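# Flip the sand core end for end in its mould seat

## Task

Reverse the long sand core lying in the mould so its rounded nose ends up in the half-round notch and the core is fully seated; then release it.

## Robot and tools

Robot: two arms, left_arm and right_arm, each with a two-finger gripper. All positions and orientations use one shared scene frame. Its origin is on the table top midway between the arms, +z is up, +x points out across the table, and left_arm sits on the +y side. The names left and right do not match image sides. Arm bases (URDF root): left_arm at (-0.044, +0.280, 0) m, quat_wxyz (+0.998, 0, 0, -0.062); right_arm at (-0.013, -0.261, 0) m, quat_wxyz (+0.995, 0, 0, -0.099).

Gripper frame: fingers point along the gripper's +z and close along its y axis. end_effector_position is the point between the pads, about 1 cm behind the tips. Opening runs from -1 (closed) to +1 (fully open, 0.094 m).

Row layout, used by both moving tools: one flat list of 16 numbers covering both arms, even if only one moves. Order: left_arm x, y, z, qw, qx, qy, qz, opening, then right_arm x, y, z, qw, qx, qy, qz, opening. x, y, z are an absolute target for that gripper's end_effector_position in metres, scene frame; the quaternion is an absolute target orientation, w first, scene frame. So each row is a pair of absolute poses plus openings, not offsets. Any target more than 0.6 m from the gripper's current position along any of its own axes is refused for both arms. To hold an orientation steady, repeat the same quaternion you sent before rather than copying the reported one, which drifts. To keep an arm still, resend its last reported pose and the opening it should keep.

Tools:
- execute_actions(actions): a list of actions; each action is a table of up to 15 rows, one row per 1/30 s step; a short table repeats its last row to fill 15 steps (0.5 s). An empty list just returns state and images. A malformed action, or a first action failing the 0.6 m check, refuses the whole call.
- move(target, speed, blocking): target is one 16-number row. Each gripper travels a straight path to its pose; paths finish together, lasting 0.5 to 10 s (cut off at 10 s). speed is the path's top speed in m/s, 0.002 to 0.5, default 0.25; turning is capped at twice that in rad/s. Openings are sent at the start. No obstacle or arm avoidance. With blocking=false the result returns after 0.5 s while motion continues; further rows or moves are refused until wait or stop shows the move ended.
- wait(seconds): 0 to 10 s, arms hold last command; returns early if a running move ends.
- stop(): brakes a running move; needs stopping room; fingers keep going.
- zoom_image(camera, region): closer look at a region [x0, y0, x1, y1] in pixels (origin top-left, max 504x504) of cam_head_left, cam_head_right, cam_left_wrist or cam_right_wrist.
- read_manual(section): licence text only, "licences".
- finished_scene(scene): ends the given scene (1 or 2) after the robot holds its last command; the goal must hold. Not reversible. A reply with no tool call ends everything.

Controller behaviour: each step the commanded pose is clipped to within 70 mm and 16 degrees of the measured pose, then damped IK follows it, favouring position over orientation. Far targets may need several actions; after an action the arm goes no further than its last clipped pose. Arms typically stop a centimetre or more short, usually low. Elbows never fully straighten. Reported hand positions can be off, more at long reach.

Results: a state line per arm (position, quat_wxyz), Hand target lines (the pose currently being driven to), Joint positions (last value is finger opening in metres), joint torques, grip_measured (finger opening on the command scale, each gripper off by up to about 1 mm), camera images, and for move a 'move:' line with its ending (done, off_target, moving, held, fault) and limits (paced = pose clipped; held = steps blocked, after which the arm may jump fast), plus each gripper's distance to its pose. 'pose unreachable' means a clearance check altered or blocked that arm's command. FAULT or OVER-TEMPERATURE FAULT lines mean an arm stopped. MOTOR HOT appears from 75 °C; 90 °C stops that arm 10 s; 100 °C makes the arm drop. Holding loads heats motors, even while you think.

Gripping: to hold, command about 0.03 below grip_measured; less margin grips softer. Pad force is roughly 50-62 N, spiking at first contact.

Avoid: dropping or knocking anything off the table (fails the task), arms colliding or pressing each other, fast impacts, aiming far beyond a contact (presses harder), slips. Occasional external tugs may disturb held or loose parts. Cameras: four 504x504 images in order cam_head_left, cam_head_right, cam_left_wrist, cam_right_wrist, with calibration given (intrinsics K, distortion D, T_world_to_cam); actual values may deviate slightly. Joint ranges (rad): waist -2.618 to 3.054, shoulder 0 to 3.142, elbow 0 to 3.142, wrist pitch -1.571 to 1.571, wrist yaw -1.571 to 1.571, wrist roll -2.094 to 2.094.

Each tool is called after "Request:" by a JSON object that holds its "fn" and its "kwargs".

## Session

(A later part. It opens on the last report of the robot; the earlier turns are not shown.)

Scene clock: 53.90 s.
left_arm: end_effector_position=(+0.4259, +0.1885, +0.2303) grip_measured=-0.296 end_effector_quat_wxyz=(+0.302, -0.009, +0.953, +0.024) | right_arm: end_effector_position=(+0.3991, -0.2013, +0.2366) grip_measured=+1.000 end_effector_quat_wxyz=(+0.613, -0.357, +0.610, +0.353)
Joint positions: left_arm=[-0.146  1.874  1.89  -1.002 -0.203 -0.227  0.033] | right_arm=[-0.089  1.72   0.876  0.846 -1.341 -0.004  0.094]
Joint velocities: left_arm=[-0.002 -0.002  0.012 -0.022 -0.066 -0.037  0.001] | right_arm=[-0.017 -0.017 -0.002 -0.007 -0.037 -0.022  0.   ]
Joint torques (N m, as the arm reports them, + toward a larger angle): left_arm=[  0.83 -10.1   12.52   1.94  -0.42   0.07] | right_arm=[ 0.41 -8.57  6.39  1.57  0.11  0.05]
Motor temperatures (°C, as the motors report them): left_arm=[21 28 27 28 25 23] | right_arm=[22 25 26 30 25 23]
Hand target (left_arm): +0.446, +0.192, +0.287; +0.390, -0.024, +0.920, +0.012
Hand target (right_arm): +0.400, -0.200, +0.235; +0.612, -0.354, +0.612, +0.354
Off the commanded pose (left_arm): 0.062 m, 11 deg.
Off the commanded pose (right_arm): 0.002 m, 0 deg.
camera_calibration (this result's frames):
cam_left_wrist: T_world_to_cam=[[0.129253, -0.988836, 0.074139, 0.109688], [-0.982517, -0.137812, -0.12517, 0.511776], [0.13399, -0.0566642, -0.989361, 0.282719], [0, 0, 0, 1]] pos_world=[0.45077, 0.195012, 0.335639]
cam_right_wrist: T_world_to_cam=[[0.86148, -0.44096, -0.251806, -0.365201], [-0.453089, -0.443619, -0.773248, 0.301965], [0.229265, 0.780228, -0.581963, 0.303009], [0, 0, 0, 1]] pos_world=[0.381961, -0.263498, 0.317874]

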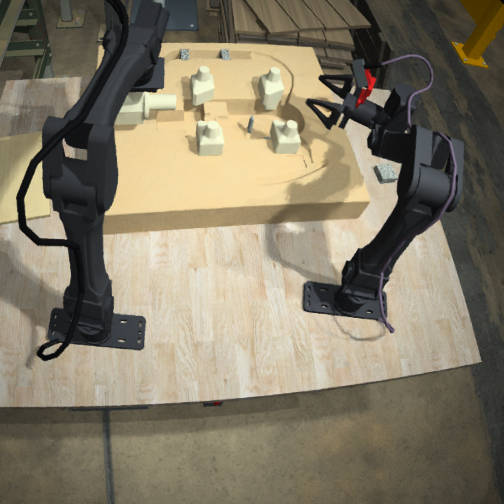

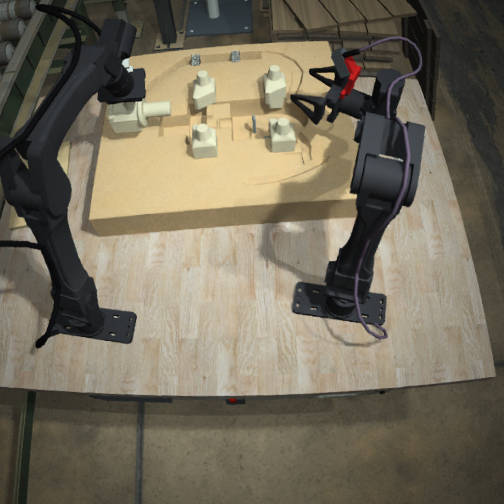

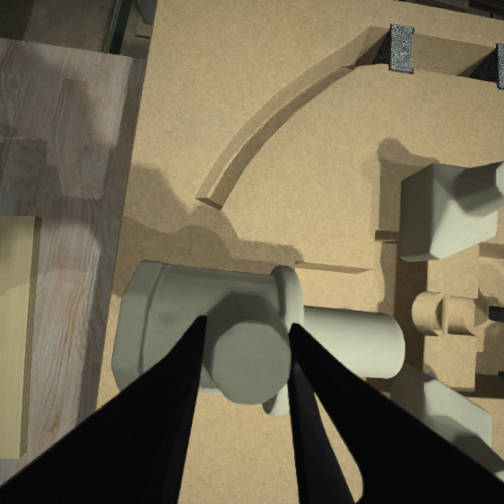

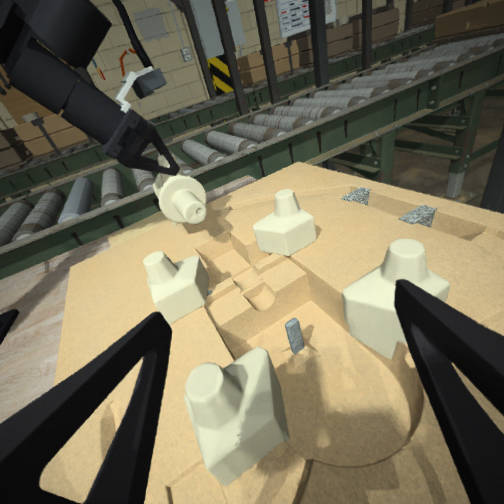

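Request:
{"fn": "execute_actions", "kwargs": {"actions": [[[0.462,0.165,0.28,0.392,-0.044,0.9189,-0.004,-0.45,0.40,-0.20,0.235,0.612,-0.354,0.612,0.354,1]],[[0.463,0.135,0.278,0.392,-0.044,0.9189,-0.004,-0.45,0.40,-0.20,0.235,0.612,-0.354,0.612,0.354,1]],[[0.463,0.11,0.275,0.392,-0.044,0.9189,-0.004,-0.45,0.40,-0.20,0.235,0.612,-0.354,0.612,0.354,1]],[[0.463,0.11,0.275,0.392,-0.044,0.9189,-0.004,-0.45,0.40,-0.20,0.235,0.612,-0.354,0.612,0.354,1]]]}}

Request:
{"fn": "zoom_image", "kwargs": {"camera": "cam_right_wrist", "region": [120, 140, 340, 340]}}

Scene clock: 56.43 s.
left_arm: end_effector_position=(+0.4366, +0.1119, +0.2152) grip_measured=-0.296 end_effector_quat_wxyz=(+0.302, -0.021, +0.953, +0.018) | right_arm: end_effector_position=(+0.3991, -0.2013, +0.2366) grip_measured=+1.000 end_effector_quat_wxyz=(+0.613, -0.357, +0.610, +0.353)
Joint positions: left_arm=[-0.315  2.032  2.054 -1.043 -0.291 -0.399  0.033] | right_arm=[-0.089  1.72   0.876  0.846 -1.341 -0.004  0.094]
Joint velocities: left_arm=[-0.002 -0.002 -0.012 -0.037 -0.051  0.037 -0.   ] | right_arm=[-0.007 -0.002 -0.002 -0.022 -0.022  0.007  0.   ]
Joint torques (N m, as the arm reports them, + toward a larger angle): left_arm=[  0.19 -11.9   12.11   1.82  -0.78  -0.09] | right_arm=[ 0.44 -8.48  6.48  1.54  0.11  0.1 ]
Motor temperatures (°C, as the motors report them): left_arm=[21 29 27 28 25 23] | right_arm=[22 25 26 30 25 23]
Hand target (left_arm): +0.455, +0.113, +0.277; +0.391, -0.045, +0.919, -0.003
Hand target (right_arm): +0.400, -0.200, +0.235; +0.612, -0.354, +0.612, +0.354
Off the commanded pose (left_arm): 0.065 m, 12 deg.
Off the commanded pose (right_arm): 0.002 m, 0 deg.
camera_calibration (this result's frames):
cam_left_wrist: T_world_to_cam=[[0.147231, -0.984833, 0.0917998, 0.0215611], [-0.979567, -0.158038, -0.124387, 0.510584], [0.137008, -0.0716105, -0.987978, 0.26207], [0, 0, 0, 1]] pos_world=[0.461071, 0.120693, 0.32045]
cam_right_wrist: T_world_to_cam=[[0.86148, -0.44096, -0.251806, -0.365201], [-0.453089, -0.443619, -0.773248, 0.301965], [0.229265, 0.780228, -0.581963, 0.303009], [0, 0, 0, 1]] pos_world=[0.381961, -0.263498, 0.317874]

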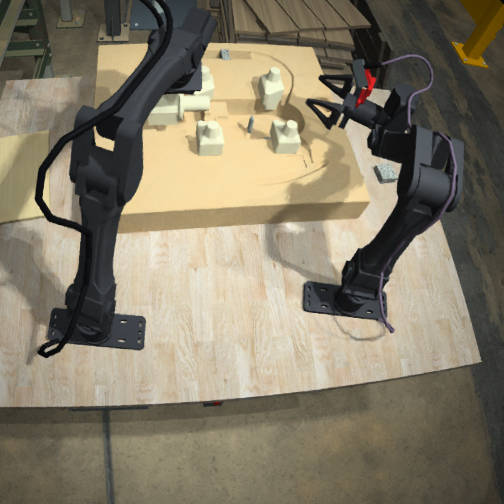

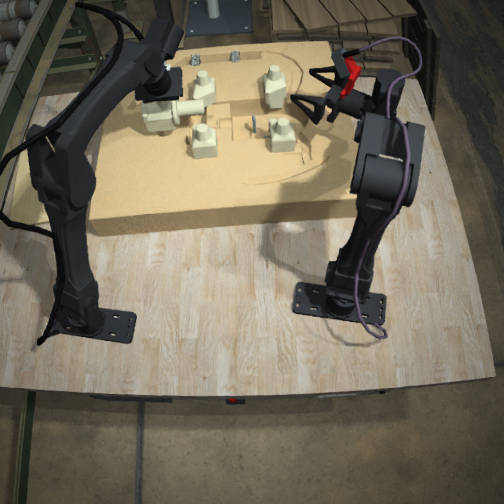

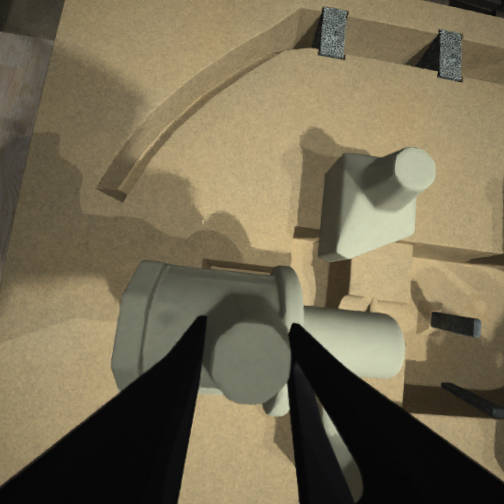

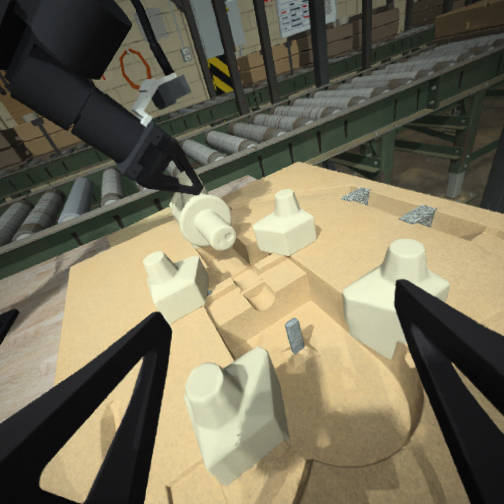

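Region (120, 140, 340, 340) of cam_right_wrist's 504x504 image, scaled by 2.291, with more detail than that image has; it fills the top 458 rows of this view, and the rest is white.

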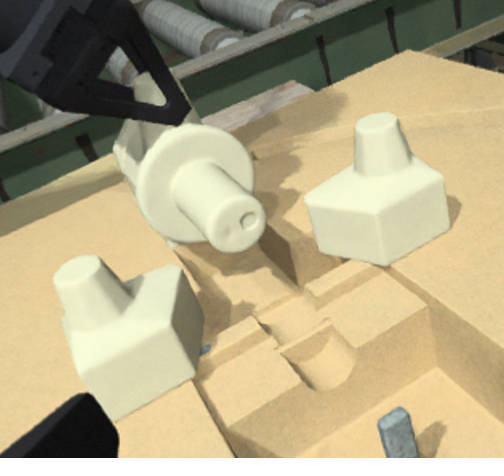

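Request:
{"fn": "execute_actions", "kwargs": {"actions": [[[0.467,0.09,0.275,0.40,-0.047,0.9153,-0.006,-0.45,0.40,-0.20,0.235,0.612,-0.354,0.612,0.354,1]],[[0.468,0.074,0.273,0.40,-0.047,0.9153,-0.006,-0.45,0.40,-0.20,0.235,0.612,-0.354,0.612,0.354,1]],[[0.468,0.074,0.27,0.40,-0.047,0.9153,-0.006,-0.45,0.40,-0.20,0.235,0.612,-0.354,0.612,0.354,1]]]}}

Request:
{"fn": "zoom_image", "kwargs": {"camera": "cam_right_wrist", "region": [120, 140, 340, 340]}}

Scene clock: 58.47 s.
left_arm: end_effector_position=(+0.4435, +0.0780, +0.2120) grip_measured=-0.296 end_effector_quat_wxyz=(+0.312, -0.023, +0.950, +0.019) | right_arm: end_effector_position=(+0.3991, -0.2013, +0.2366) grip_measured=+1.000 end_effector_quat_wxyz=(+0.613, -0.357, +0.610, +0.353)
Joint positions: left_arm=[-0.383  2.123  2.172 -1.07  -0.338 -0.458  0.033] | right_arm=[-0.089  1.72   0.876  0.846 -1.341 -0.004  0.094]
Joint velocities: left_arm=[-0.007 -0.002  0.002  0.007  0.066 -0.037  0.   ] | right_arm=[-0.012  0.007  0.007 -0.007 -0.037  0.066  0.   ]
Joint torques (N m, as the arm reports them, + toward a larger angle): left_arm=[ -0.23 -12.68  10.98   1.88  -0.87  -0.07] | right_arm=[ 0.59 -8.45  6.45  1.53  0.05  0.07]
Motor temperatures (°C, as the motors report them): left_arm=[21 29 27 29 25 23] | right_arm=[22 25 26 30 25 23]
Hand target (left_arm): +0.460, +0.077, +0.272; +0.398, -0.049, +0.916, -0.005
Hand target (right_arm): +0.400, -0.200, +0.235; +0.612, -0.354, +0.612, +0.354
Off the commanded pose (left_arm): 0.063 m, 12 deg.
Off the commanded pose (right_arm): 0.002 m, 0 deg.
camera_calibration (this result's frames):
cam_left_wrist: T_world_to_cam=[[0.150011, -0.984286, 0.0931513, -0.0140528], [-0.976035, -0.162456, -0.144791, 0.514678], [0.157649, -0.0691987, -0.985068, 0.245539], [0, 0, 0, 1]] pos_world=[0.465743, 0.0867716, 0.317703]
cam_right_wrist: T_world_to_cam=[[0.86148, -0.44096, -0.251806, -0.365201], [-0.453089, -0.443619, -0.773248, 0.301965], [0.229265, 0.780228, -0.581963, 0.303009], [0, 0, 0, 1]] pos_world=[0.381961, -0.263498, 0.317874]

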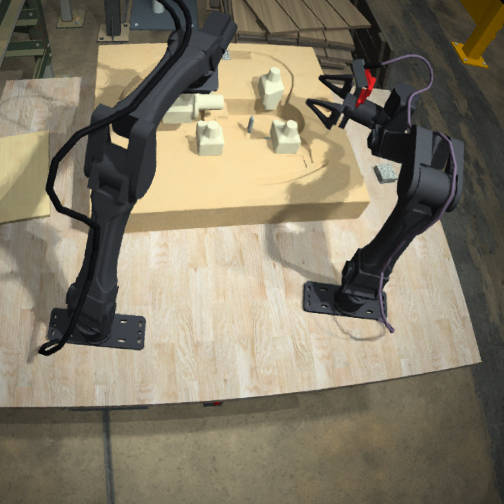

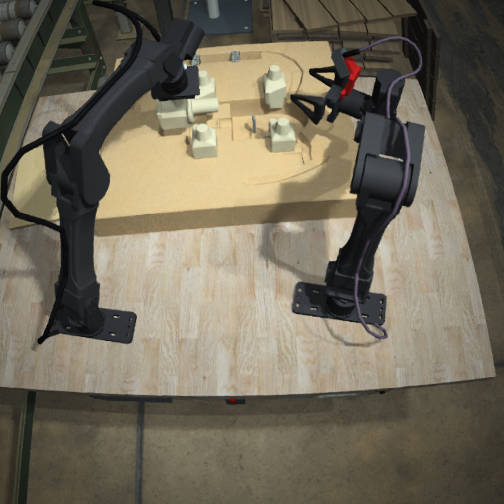

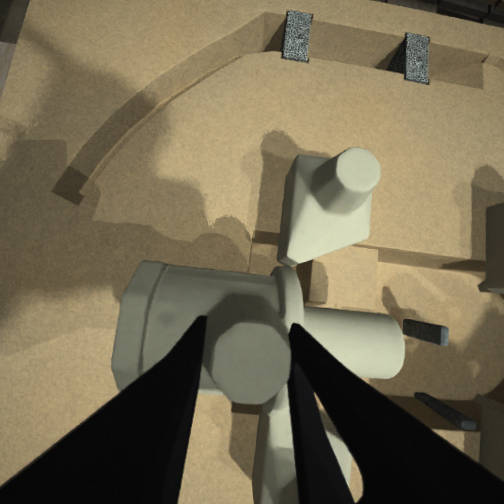

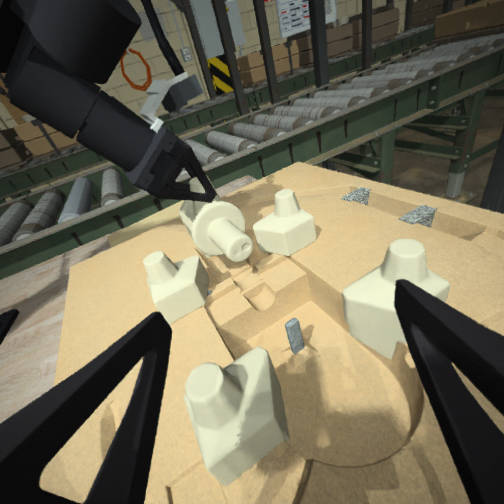

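Region (120, 140, 340, 340) of cam_right_wrist's 504x504 image, scaled by 2.291, with more detail than that image has; it fills the top 458 rows of this view, and the rest is white.

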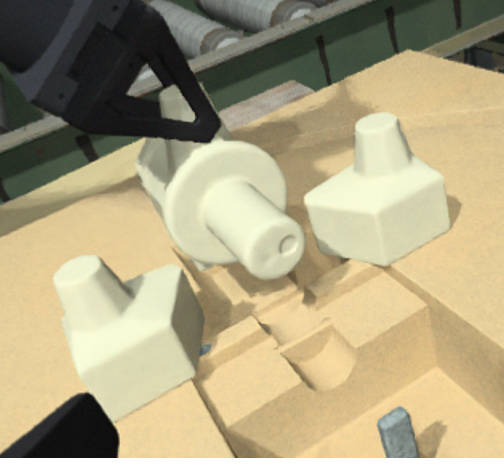

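Request:
{"fn": "execute_actions", "kwargs": {"actions": [[[0.467,0.074,0.258,0.40,-0.047,0.9153,-0.006,-0.45,0.40,-0.20,0.235,0.612,-0.354,0.612,0.354,1]],[[0.467,0.074,0.247,0.40,-0.047,0.9153,-0.006,-0.45,0.40,-0.20,0.235,0.612,-0.354,0.612,0.354,1]],[[0.467,0.074,0.238,0.40,-0.047,0.9153,-0.006,-0.45,0.40,-0.20,0.235,0.612,-0.354,0.612,0.354,1]]]}}

Request:
{"fn": "zoom_image", "kwargs": {"camera": "cam_right_wrist", "region": [120, 140, 340, 340]}}

Scene clock: 60.23 s.
left_arm: end_effector_position=(+0.4464, +0.0776, +0.1719) grip_measured=-0.296 end_effector_quat_wxyz=(+0.308, -0.024, +0.951, +0.025) | right_arm: end_effector_position=(+0.3991, -0.2013, +0.2366) grip_measured=+1.000 end_effector_quat_wxyz=(+0.613, -0.357, +0.610, +0.353)
Joint positions: left_arm=[-0.383  2.112  1.998 -0.922 -0.345 -0.463  0.033] | right_arm=[-0.089  1.72   0.876  0.846 -1.341 -0.004  0.094]
Joint velocities: left_arm=[-0.002  0.012  0.007  0.095 -0.022  0.037  0.   ] | right_arm=[ 0.002 -0.002  0.007  0.037  0.022 -0.022  0.   ]
Joint torques (N m, as the arm reports them, + toward a larger angle): left_arm=[ -0.29 -15.15   8.28   1.89  -0.82  -0.03] | right_arm=[ 0.54 -8.36  6.34  1.56  0.06  0.07]
Motor temperatures (°C, as the motors report them): left_arm=[21 30 27 29 25 23] | right_arm=[22 25 26 30 25 23]
Hand target (left_arm): +0.460, +0.077, +0.240; +0.397, -0.049, +0.916, -0.004
Hand target (right_arm): +0.400, -0.200, +0.235; +0.612, -0.354, +0.612, +0.354
Off the commanded pose (left_arm): 0.069 m, 12 deg.
Off the commanded pose (right_arm): 0.002 m, 0 deg.
camera_calibration (this result's frames):
cam_left_wrist: T_world_to_cam=[[0.157493, -0.984078, 0.0823785, -0.0126701], [-0.976295, -0.167703, -0.136837, 0.51087], [0.148474, -0.0588748, -0.987162, 0.209202], [0, 0, 0, 1]] pos_world=[0.469694, 0.0855225, 0.277466]
cam_right_wrist: T_world_to_cam=[[0.86148, -0.44096, -0.251806, -0.365201], [-0.453089, -0.443619, -0.773248, 0.301965], [0.229265, 0.780228, -0.581963, 0.303009], [0, 0, 0, 1]] pos_world=[0.381961, -0.263498, 0.317874]

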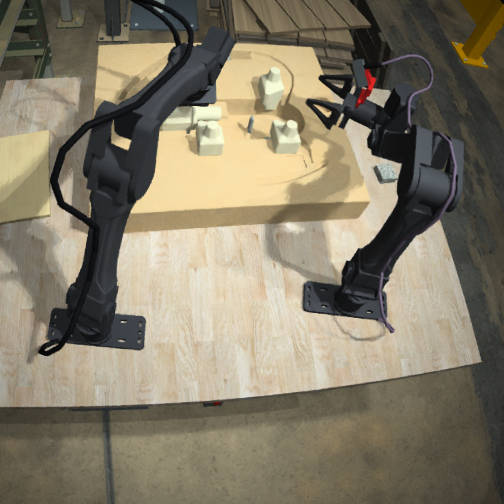

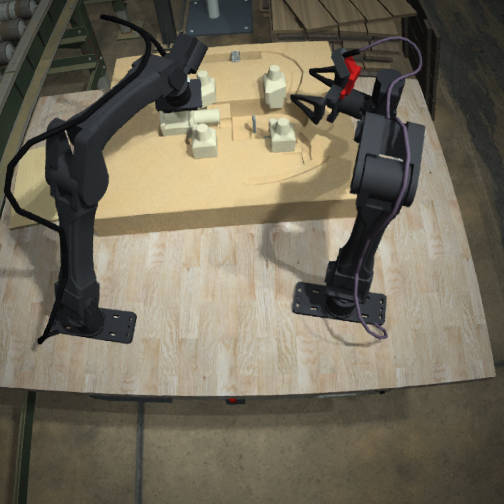

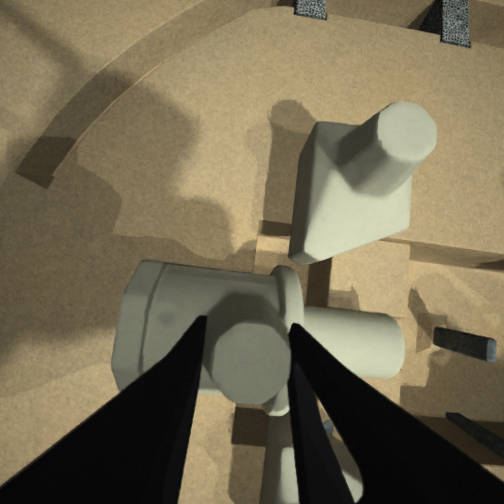

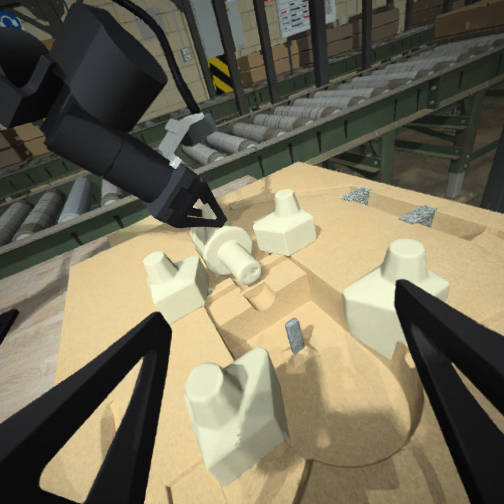

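Region (120, 140, 340, 340) of cam_right_wrist's 504x504 image, scaled by 2.291, with more detail than that image has; it fills the top 458 rows of this view, and the rest is white.

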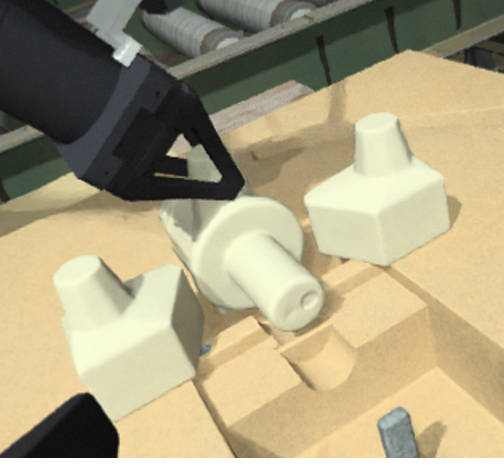

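Request:
{"fn": "execute_actions", "kwargs": {"actions": [[[0.463,0.088,0.24,0.40,-0.047,0.9153,-0.006,-0.45,0.40,-0.20,0.235,0.612,-0.354,0.612,0.354,1]],[[0.463,0.097,0.24,0.40,-0.047,0.9153,-0.006,-0.45,0.40,-0.20,0.235,0.612,-0.354,0.612,0.354,1]],[[0.463,0.097,0.24,0.40,-0.047,0.9153,-0.006,-0.45,0.40,-0.20,0.235,0.612,-0.354,0.612,0.354,1]]]}}

Request:
{"fn": "zoom_image", "kwargs": {"camera": "cam_right_wrist", "region": [120, 140, 340, 340]}}

Scene clock: 62.00 s.
left_arm: end_effector_position=(+0.4433, +0.0910, +0.1778) grip_measured=-0.296 end_effector_quat_wxyz=(+0.315, -0.024, +0.949, +0.015) | right_arm: end_effector_position=(+0.3991, -0.2013, +0.2366) grip_measured=+1.000 end_effector_quat_wxyz=(+0.613, -0.357, +0.610, +0.353)
Joint positions: left_arm=[-0.355  2.044  1.909 -0.867 -0.318 -0.435  0.033] | right_arm=[-0.089  1.72   0.876  0.846 -1.341 -0.004  0.094]
Joint velocities: left_arm=[ 0.007  0.007 -0.017  0.022 -0.022  0.007  0.001] | right_arm=[-0.002  0.002  0.002  0.051  0.007  0.007  0.   ]
Joint torques (N m, as the arm reports them, + toward a larger angle): left_arm=[  1.07 -14.53   8.23   1.85  -0.79   0.05] | right_arm=[ 0.38 -8.35  6.52  1.56  0.06  0.06]
Motor temperatures (°C, as the motors report them): left_arm=[21 31 27 29 25 23] | right_arm=[22 25 26 30 25 23]
Hand target (left_arm): +0.457, +0.100, +0.241; +0.398, -0.049, +0.916, -0.004
Hand target (right_arm): +0.400, -0.200, +0.235; +0.612, -0.354, +0.612, +0.354
Off the commanded pose (left_arm): 0.066 m, 11 deg.
Off the commanded pose (right_arm): 0.002 m, 0 deg.
camera_calibration (this result's frames):
cam_left_wrist: T_world_to_cam=[[0.147914, -0.98357, 0.1035, 0.000944149], [-0.975305, -0.162421, -0.149668, 0.51219], [0.16402, -0.0788058, -0.983304, 0.210514], [0, 0, 0, 1]] pos_world=[0.464873, 0.100709, 0.28356]
cam_right_wrist: T_world_to_cam=[[0.86148, -0.44096, -0.251806, -0.365201], [-0.453089, -0.443619, -0.773248, 0.301965], [0.229265, 0.780228, -0.581963, 0.303009], [0, 0, 0, 1]] pos_world=[0.381961, -0.263498, 0.317874]

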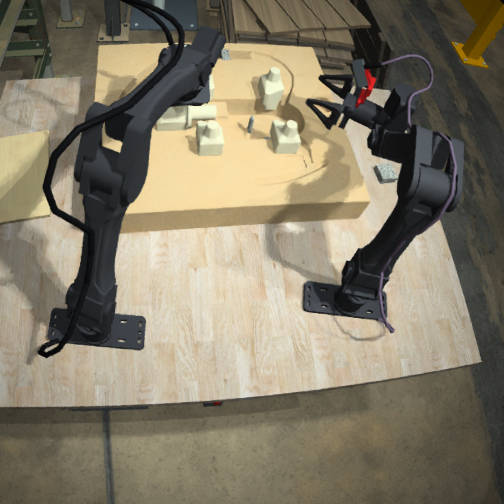

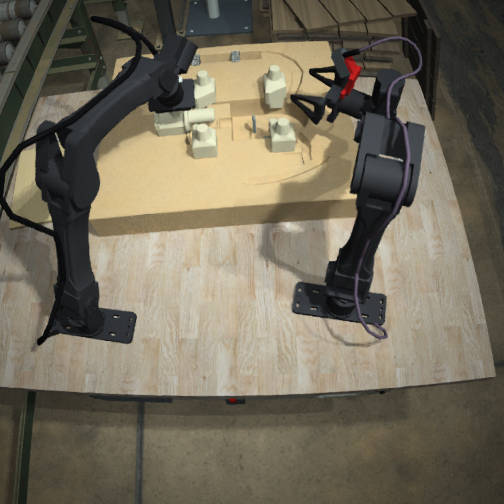

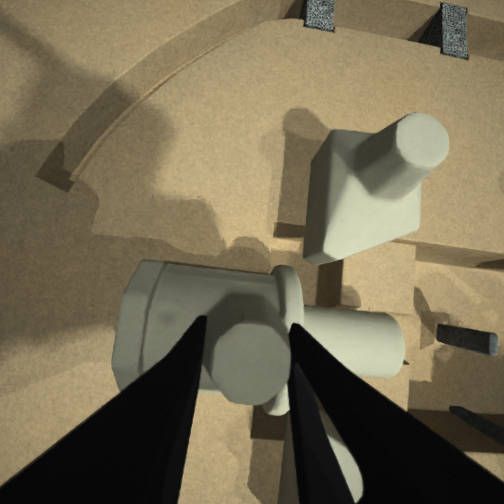

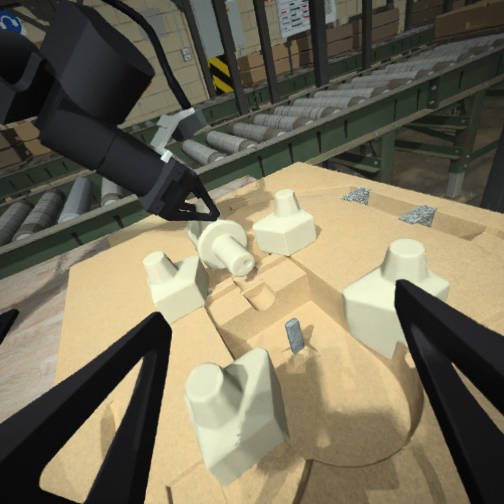

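Region (120, 140, 340, 340) of cam_right_wrist's 504x504 image, scaled by 2.291, with more detail than that image has; it fills the top 458 rows of this view, and the rest is white.

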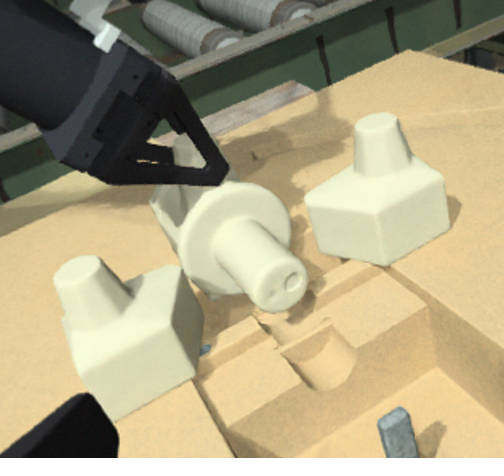

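Request:
{"fn": "execute_actions", "kwargs": {"actions": [[[0.463,0.09,0.23,0.40,-0.047,0.9153,-0.006,-0.45,0.40,-0.20,0.235,0.612,-0.354,0.612,0.354,1]],[[0.462,0.088,0.22,0.40,-0.047,0.9153,-0.006,-0.45,0.40,-0.20,0.235,0.612,-0.354,0.612,0.354,1]],[[0.46,0.088,0.21,0.395,-0.045,0.9175,-0.004,-0.45,0.40,-0.20,0.235,0.612,-0.354,0.612,0.354,1]]]}}

Request:
{"fn": "zoom_image", "kwargs": {"camera": "cam_right_wrist", "region": [120, 140, 340, 340]}}

Scene clock: 63.90 s.
left_arm: end_effector_position=(+0.4443, +0.0887, +0.1557) grip_measured=-0.296 end_effector_quat_wxyz=(+0.320, -0.025, +0.947, +0.013) | right_arm: end_effector_position=(+0.3991, -0.2013, +0.2366) grip_measured=+1.000 end_effector_quat_wxyz=(+0.613, -0.357, +0.610, +0.353)
Joint positions: left_arm=[-0.36   2.039  1.808 -0.763 -0.323 -0.44   0.033] | right_arm=[-0.089  1.72   0.876  0.846 -1.341 -0.004  0.094]
Joint velocities: left_arm=[-0.017 -0.007 -0.012  0.037 -0.007  0.066 -0.   ] | right_arm=[-0.012 -0.017 -0.007 -0.007 -0.022 -0.007  0.   ]
Joint torques (N m, as the arm reports them, + toward a larger angle): left_arm=[ -0.45 -13.95   7.93   1.77  -0.83  -0.07] | right_arm=[ 0.45 -8.54  6.49  1.53  0.07  0.07]
Motor temperatures (°C, as the motors report them): left_arm=[21 31 27 29 25 23] | right_arm=[22 25 26 30 25 23]
Hand target (left_arm): +0.456, +0.090, +0.211; +0.393, -0.046, +0.918, -0.003
Hand target (right_arm): +0.400, -0.200, +0.235; +0.612, -0.354, +0.612, +0.354
Off the commanded pose (left_arm): 0.057 m, 10 deg.
Off the commanded pose (right_arm): 0.002 m, 0 deg.
camera_calibration (this result's frames):
cam_left_wrist: T_world_to_cam=[[0.148894, -0.982909, 0.108257, -0.000409165], [-0.973437, -0.164947, -0.158782, 0.510345], [0.173925, -0.0817397, -0.981361, 0.183994], [0, 0, 0, 1]] pos_world=[0.464849, 0.0988174, 0.261642]
cam_right_wrist: T_world_to_cam=[[0.86148, -0.44096, -0.251806, -0.365201], [-0.453089, -0.443619, -0.773248, 0.301965], [0.229265, 0.780228, -0.581963, 0.303009], [0, 0, 0, 1]] pos_world=[0.381961, -0.263498, 0.317874]

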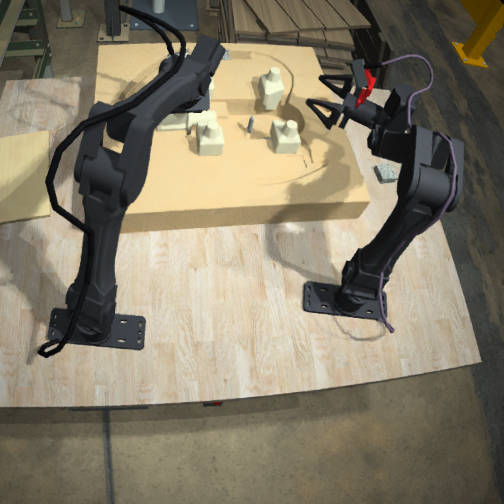

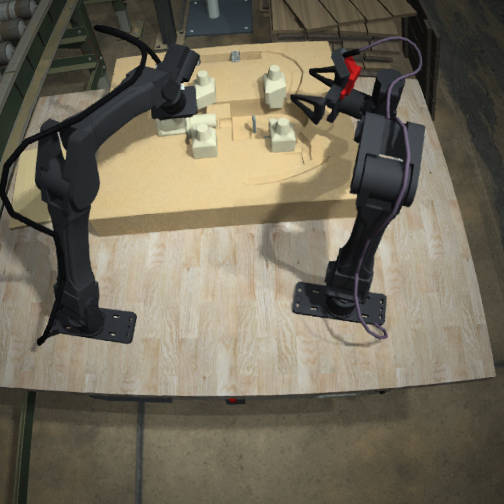

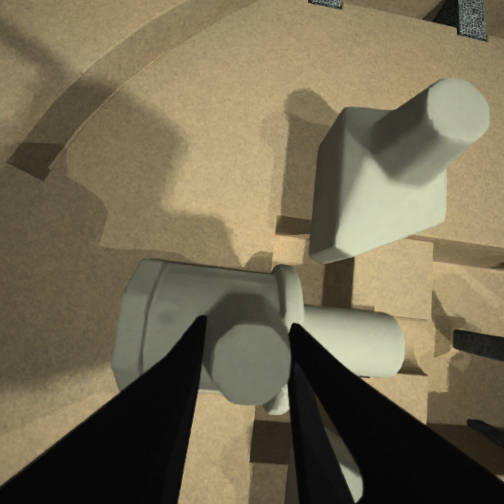

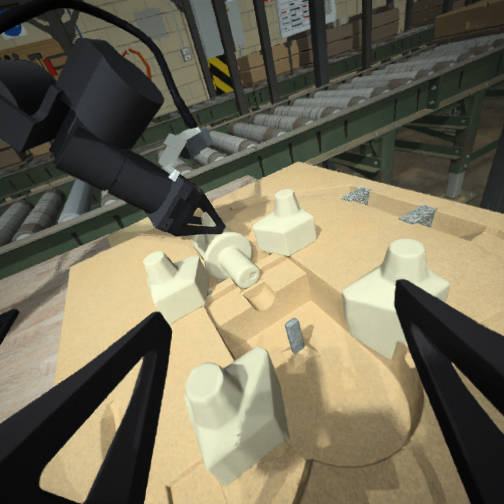

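Region (120, 140, 340, 340) of cam_right_wrist's 504x504 image, scaled by 2.291, with more detail than that image has; it fills the top 458 rows of this view, and the rest is white.

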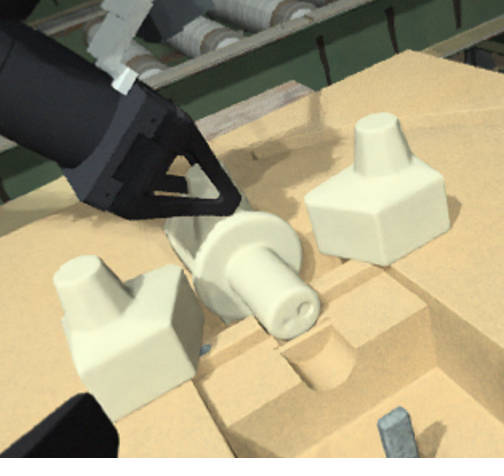

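z = 0.1557, seated. I'll take the load off the arm, release and back away.

Request:
{"fn": "execute_actions", "kwargs": {"actions": [[[0.452,0.088,0.182,0.355,-0.035,0.9342,0.005,-0.45,0.40,-0.20,0.235,0.612,-0.354,0.612,0.354,1]],[[0.445,0.0885,0.155,0.315,-0.025,0.9487,0.014,-0.45,0.40,-0.20,0.235,0.612,-0.354,0.612,0.354,1]],[[0.445,0.0885,0.155,0.315,-0.025,0.9487,0.014,0.15,0.40,-0.20,0.235,0.612,-0.354,0.612,0.354,1]],[[0.435,0.0885,0.185,0.315,-0.025,0.9487,0.014,0.15,0.40,-0.20,0.235,0.612,-0.354,0.612,0.354,1]],[[0.42,0.0885,0.23,0.315,-0.025,0.9487,0.014,0.15,0.40,-0.20,0.235,0.612,-0.354,0.612,0.354,1]]]}}

Request:
{"fn": "zoom_image", "kwargs": {"camera": "cam_right_wrist", "region": [120, 140, 340, 340]}}

Request:
{"fn": "zoom_image", "kwargs": {"camera": "cam_left_wrist", "region": [120, 190, 420, 390]}}

Scene clock: 66.80 s.
left_arm: end_effector_position=(+0.4212, +0.0882, +0.2204) grip_measured=+0.148 end_effector_quat_wxyz=(+0.310, -0.022, +0.950, +0.012) | right_arm: end_effector_position=(+0.3991, -0.2013, +0.2366) grip_measured=+1.000 end_effector_quat_wxyz=(+0.613, -0.357, +0.610, +0.353)
Joint positions: left_arm=[-0.381  2.006  2.03  -1.042 -0.322 -0.459  0.054] | right_arm=[-0.089  1.72   0.876  0.846 -1.341 -0.004  0.094]
Joint velocities: left_arm=[ 0.002 -0.007  0.002 -0.125  0.022 -0.022  0.001] | right_arm=[-0.002 -0.002 -0.002  0.066  0.022  0.007  0.   ]
Joint torques (N m, as the arm reports them, + toward a larger angle): left_arm=[-0.55 -9.36  8.71  1.1  -0.31 -0.09] | right_arm=[ 0.38 -8.52  6.67  1.59  0.07  0.06]
Motor temperatures (°C, as the motors report them): left_arm=[21 31 27 29 25 23] | right_arm=[22 25 26 30 25 23]
Hand target (left_arm): +0.419, +0.089, +0.230; +0.315, -0.025, +0.949, +0.014
Hand target (right_arm): +0.400, -0.200, +0.235; +0.612, -0.354, +0.612, +0.354
Off the commanded pose (left_arm): 0.010 m, 1 deg.
Off the commanded pose (right_arm): 0.002 m, 0 deg.
camera_calibration (this result's frames):
cam_left_wrist: T_world_to_cam=[[0.144228, -0.983746, 0.106967, -0.00207961], [-0.977592, -0.158402, -0.138646, 0.494737], [0.153336, -0.0845733, -0.984548, 0.261102], [0, 0, 0, 1]] pos_world=[0.443915, 0.0984036, 0.325883]
cam_right_wrist: T_world_to_cam=[[0.86148, -0.44096, -0.251806, -0.365201], [-0.453089, -0.443619, -0.773248, 0.301965], [0.229265, 0.780228, -0.581963, 0.303009], [0, 0, 0, 1]] pos_world=[0.381961, -0.263498, 0.317874]

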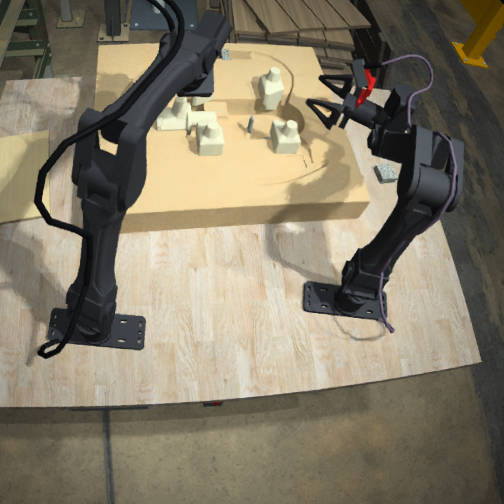

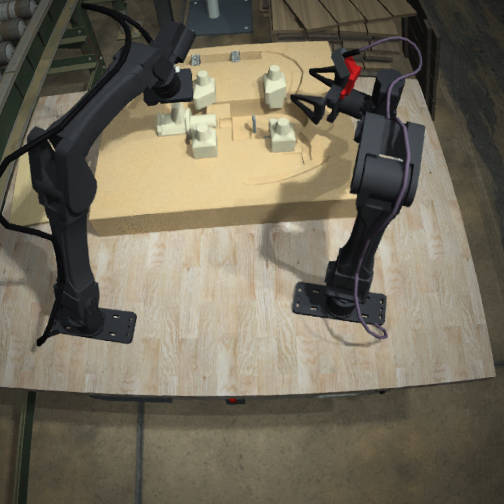

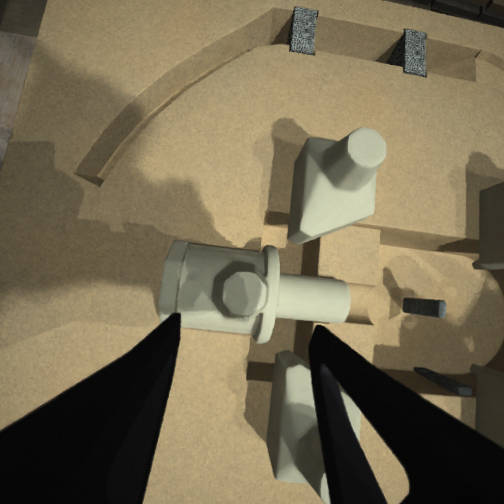

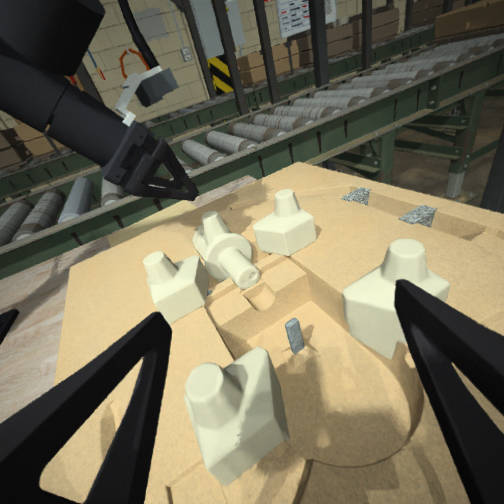

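Region (120, 140, 340, 340) of cam_right_wrist's 504x504 image, scaled by 2.291, with more detail than that image has; it fills the top 458 rows of this view, and the rest is white.

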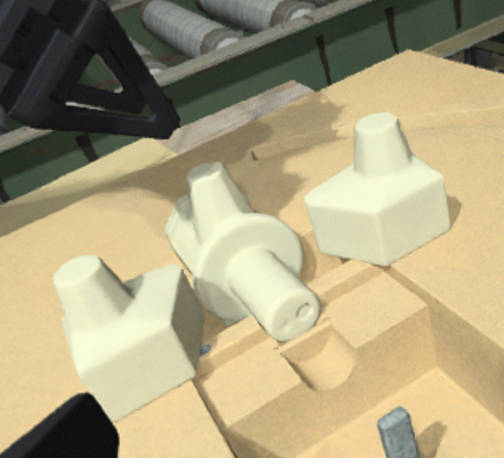

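Region (120, 190, 420, 390) of cam_left_wrist's 504x504 image, scaled by 1.680, with more detail than that image has.

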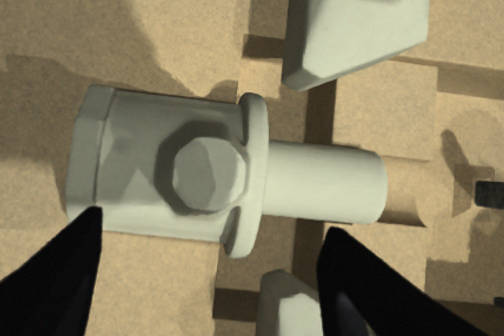

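This looks the same as the seated state that passed in scene 1.

Request:
{"fn": "finished_scene", "kwargs": {"scene": 2}}

The scene is finished: the task was done.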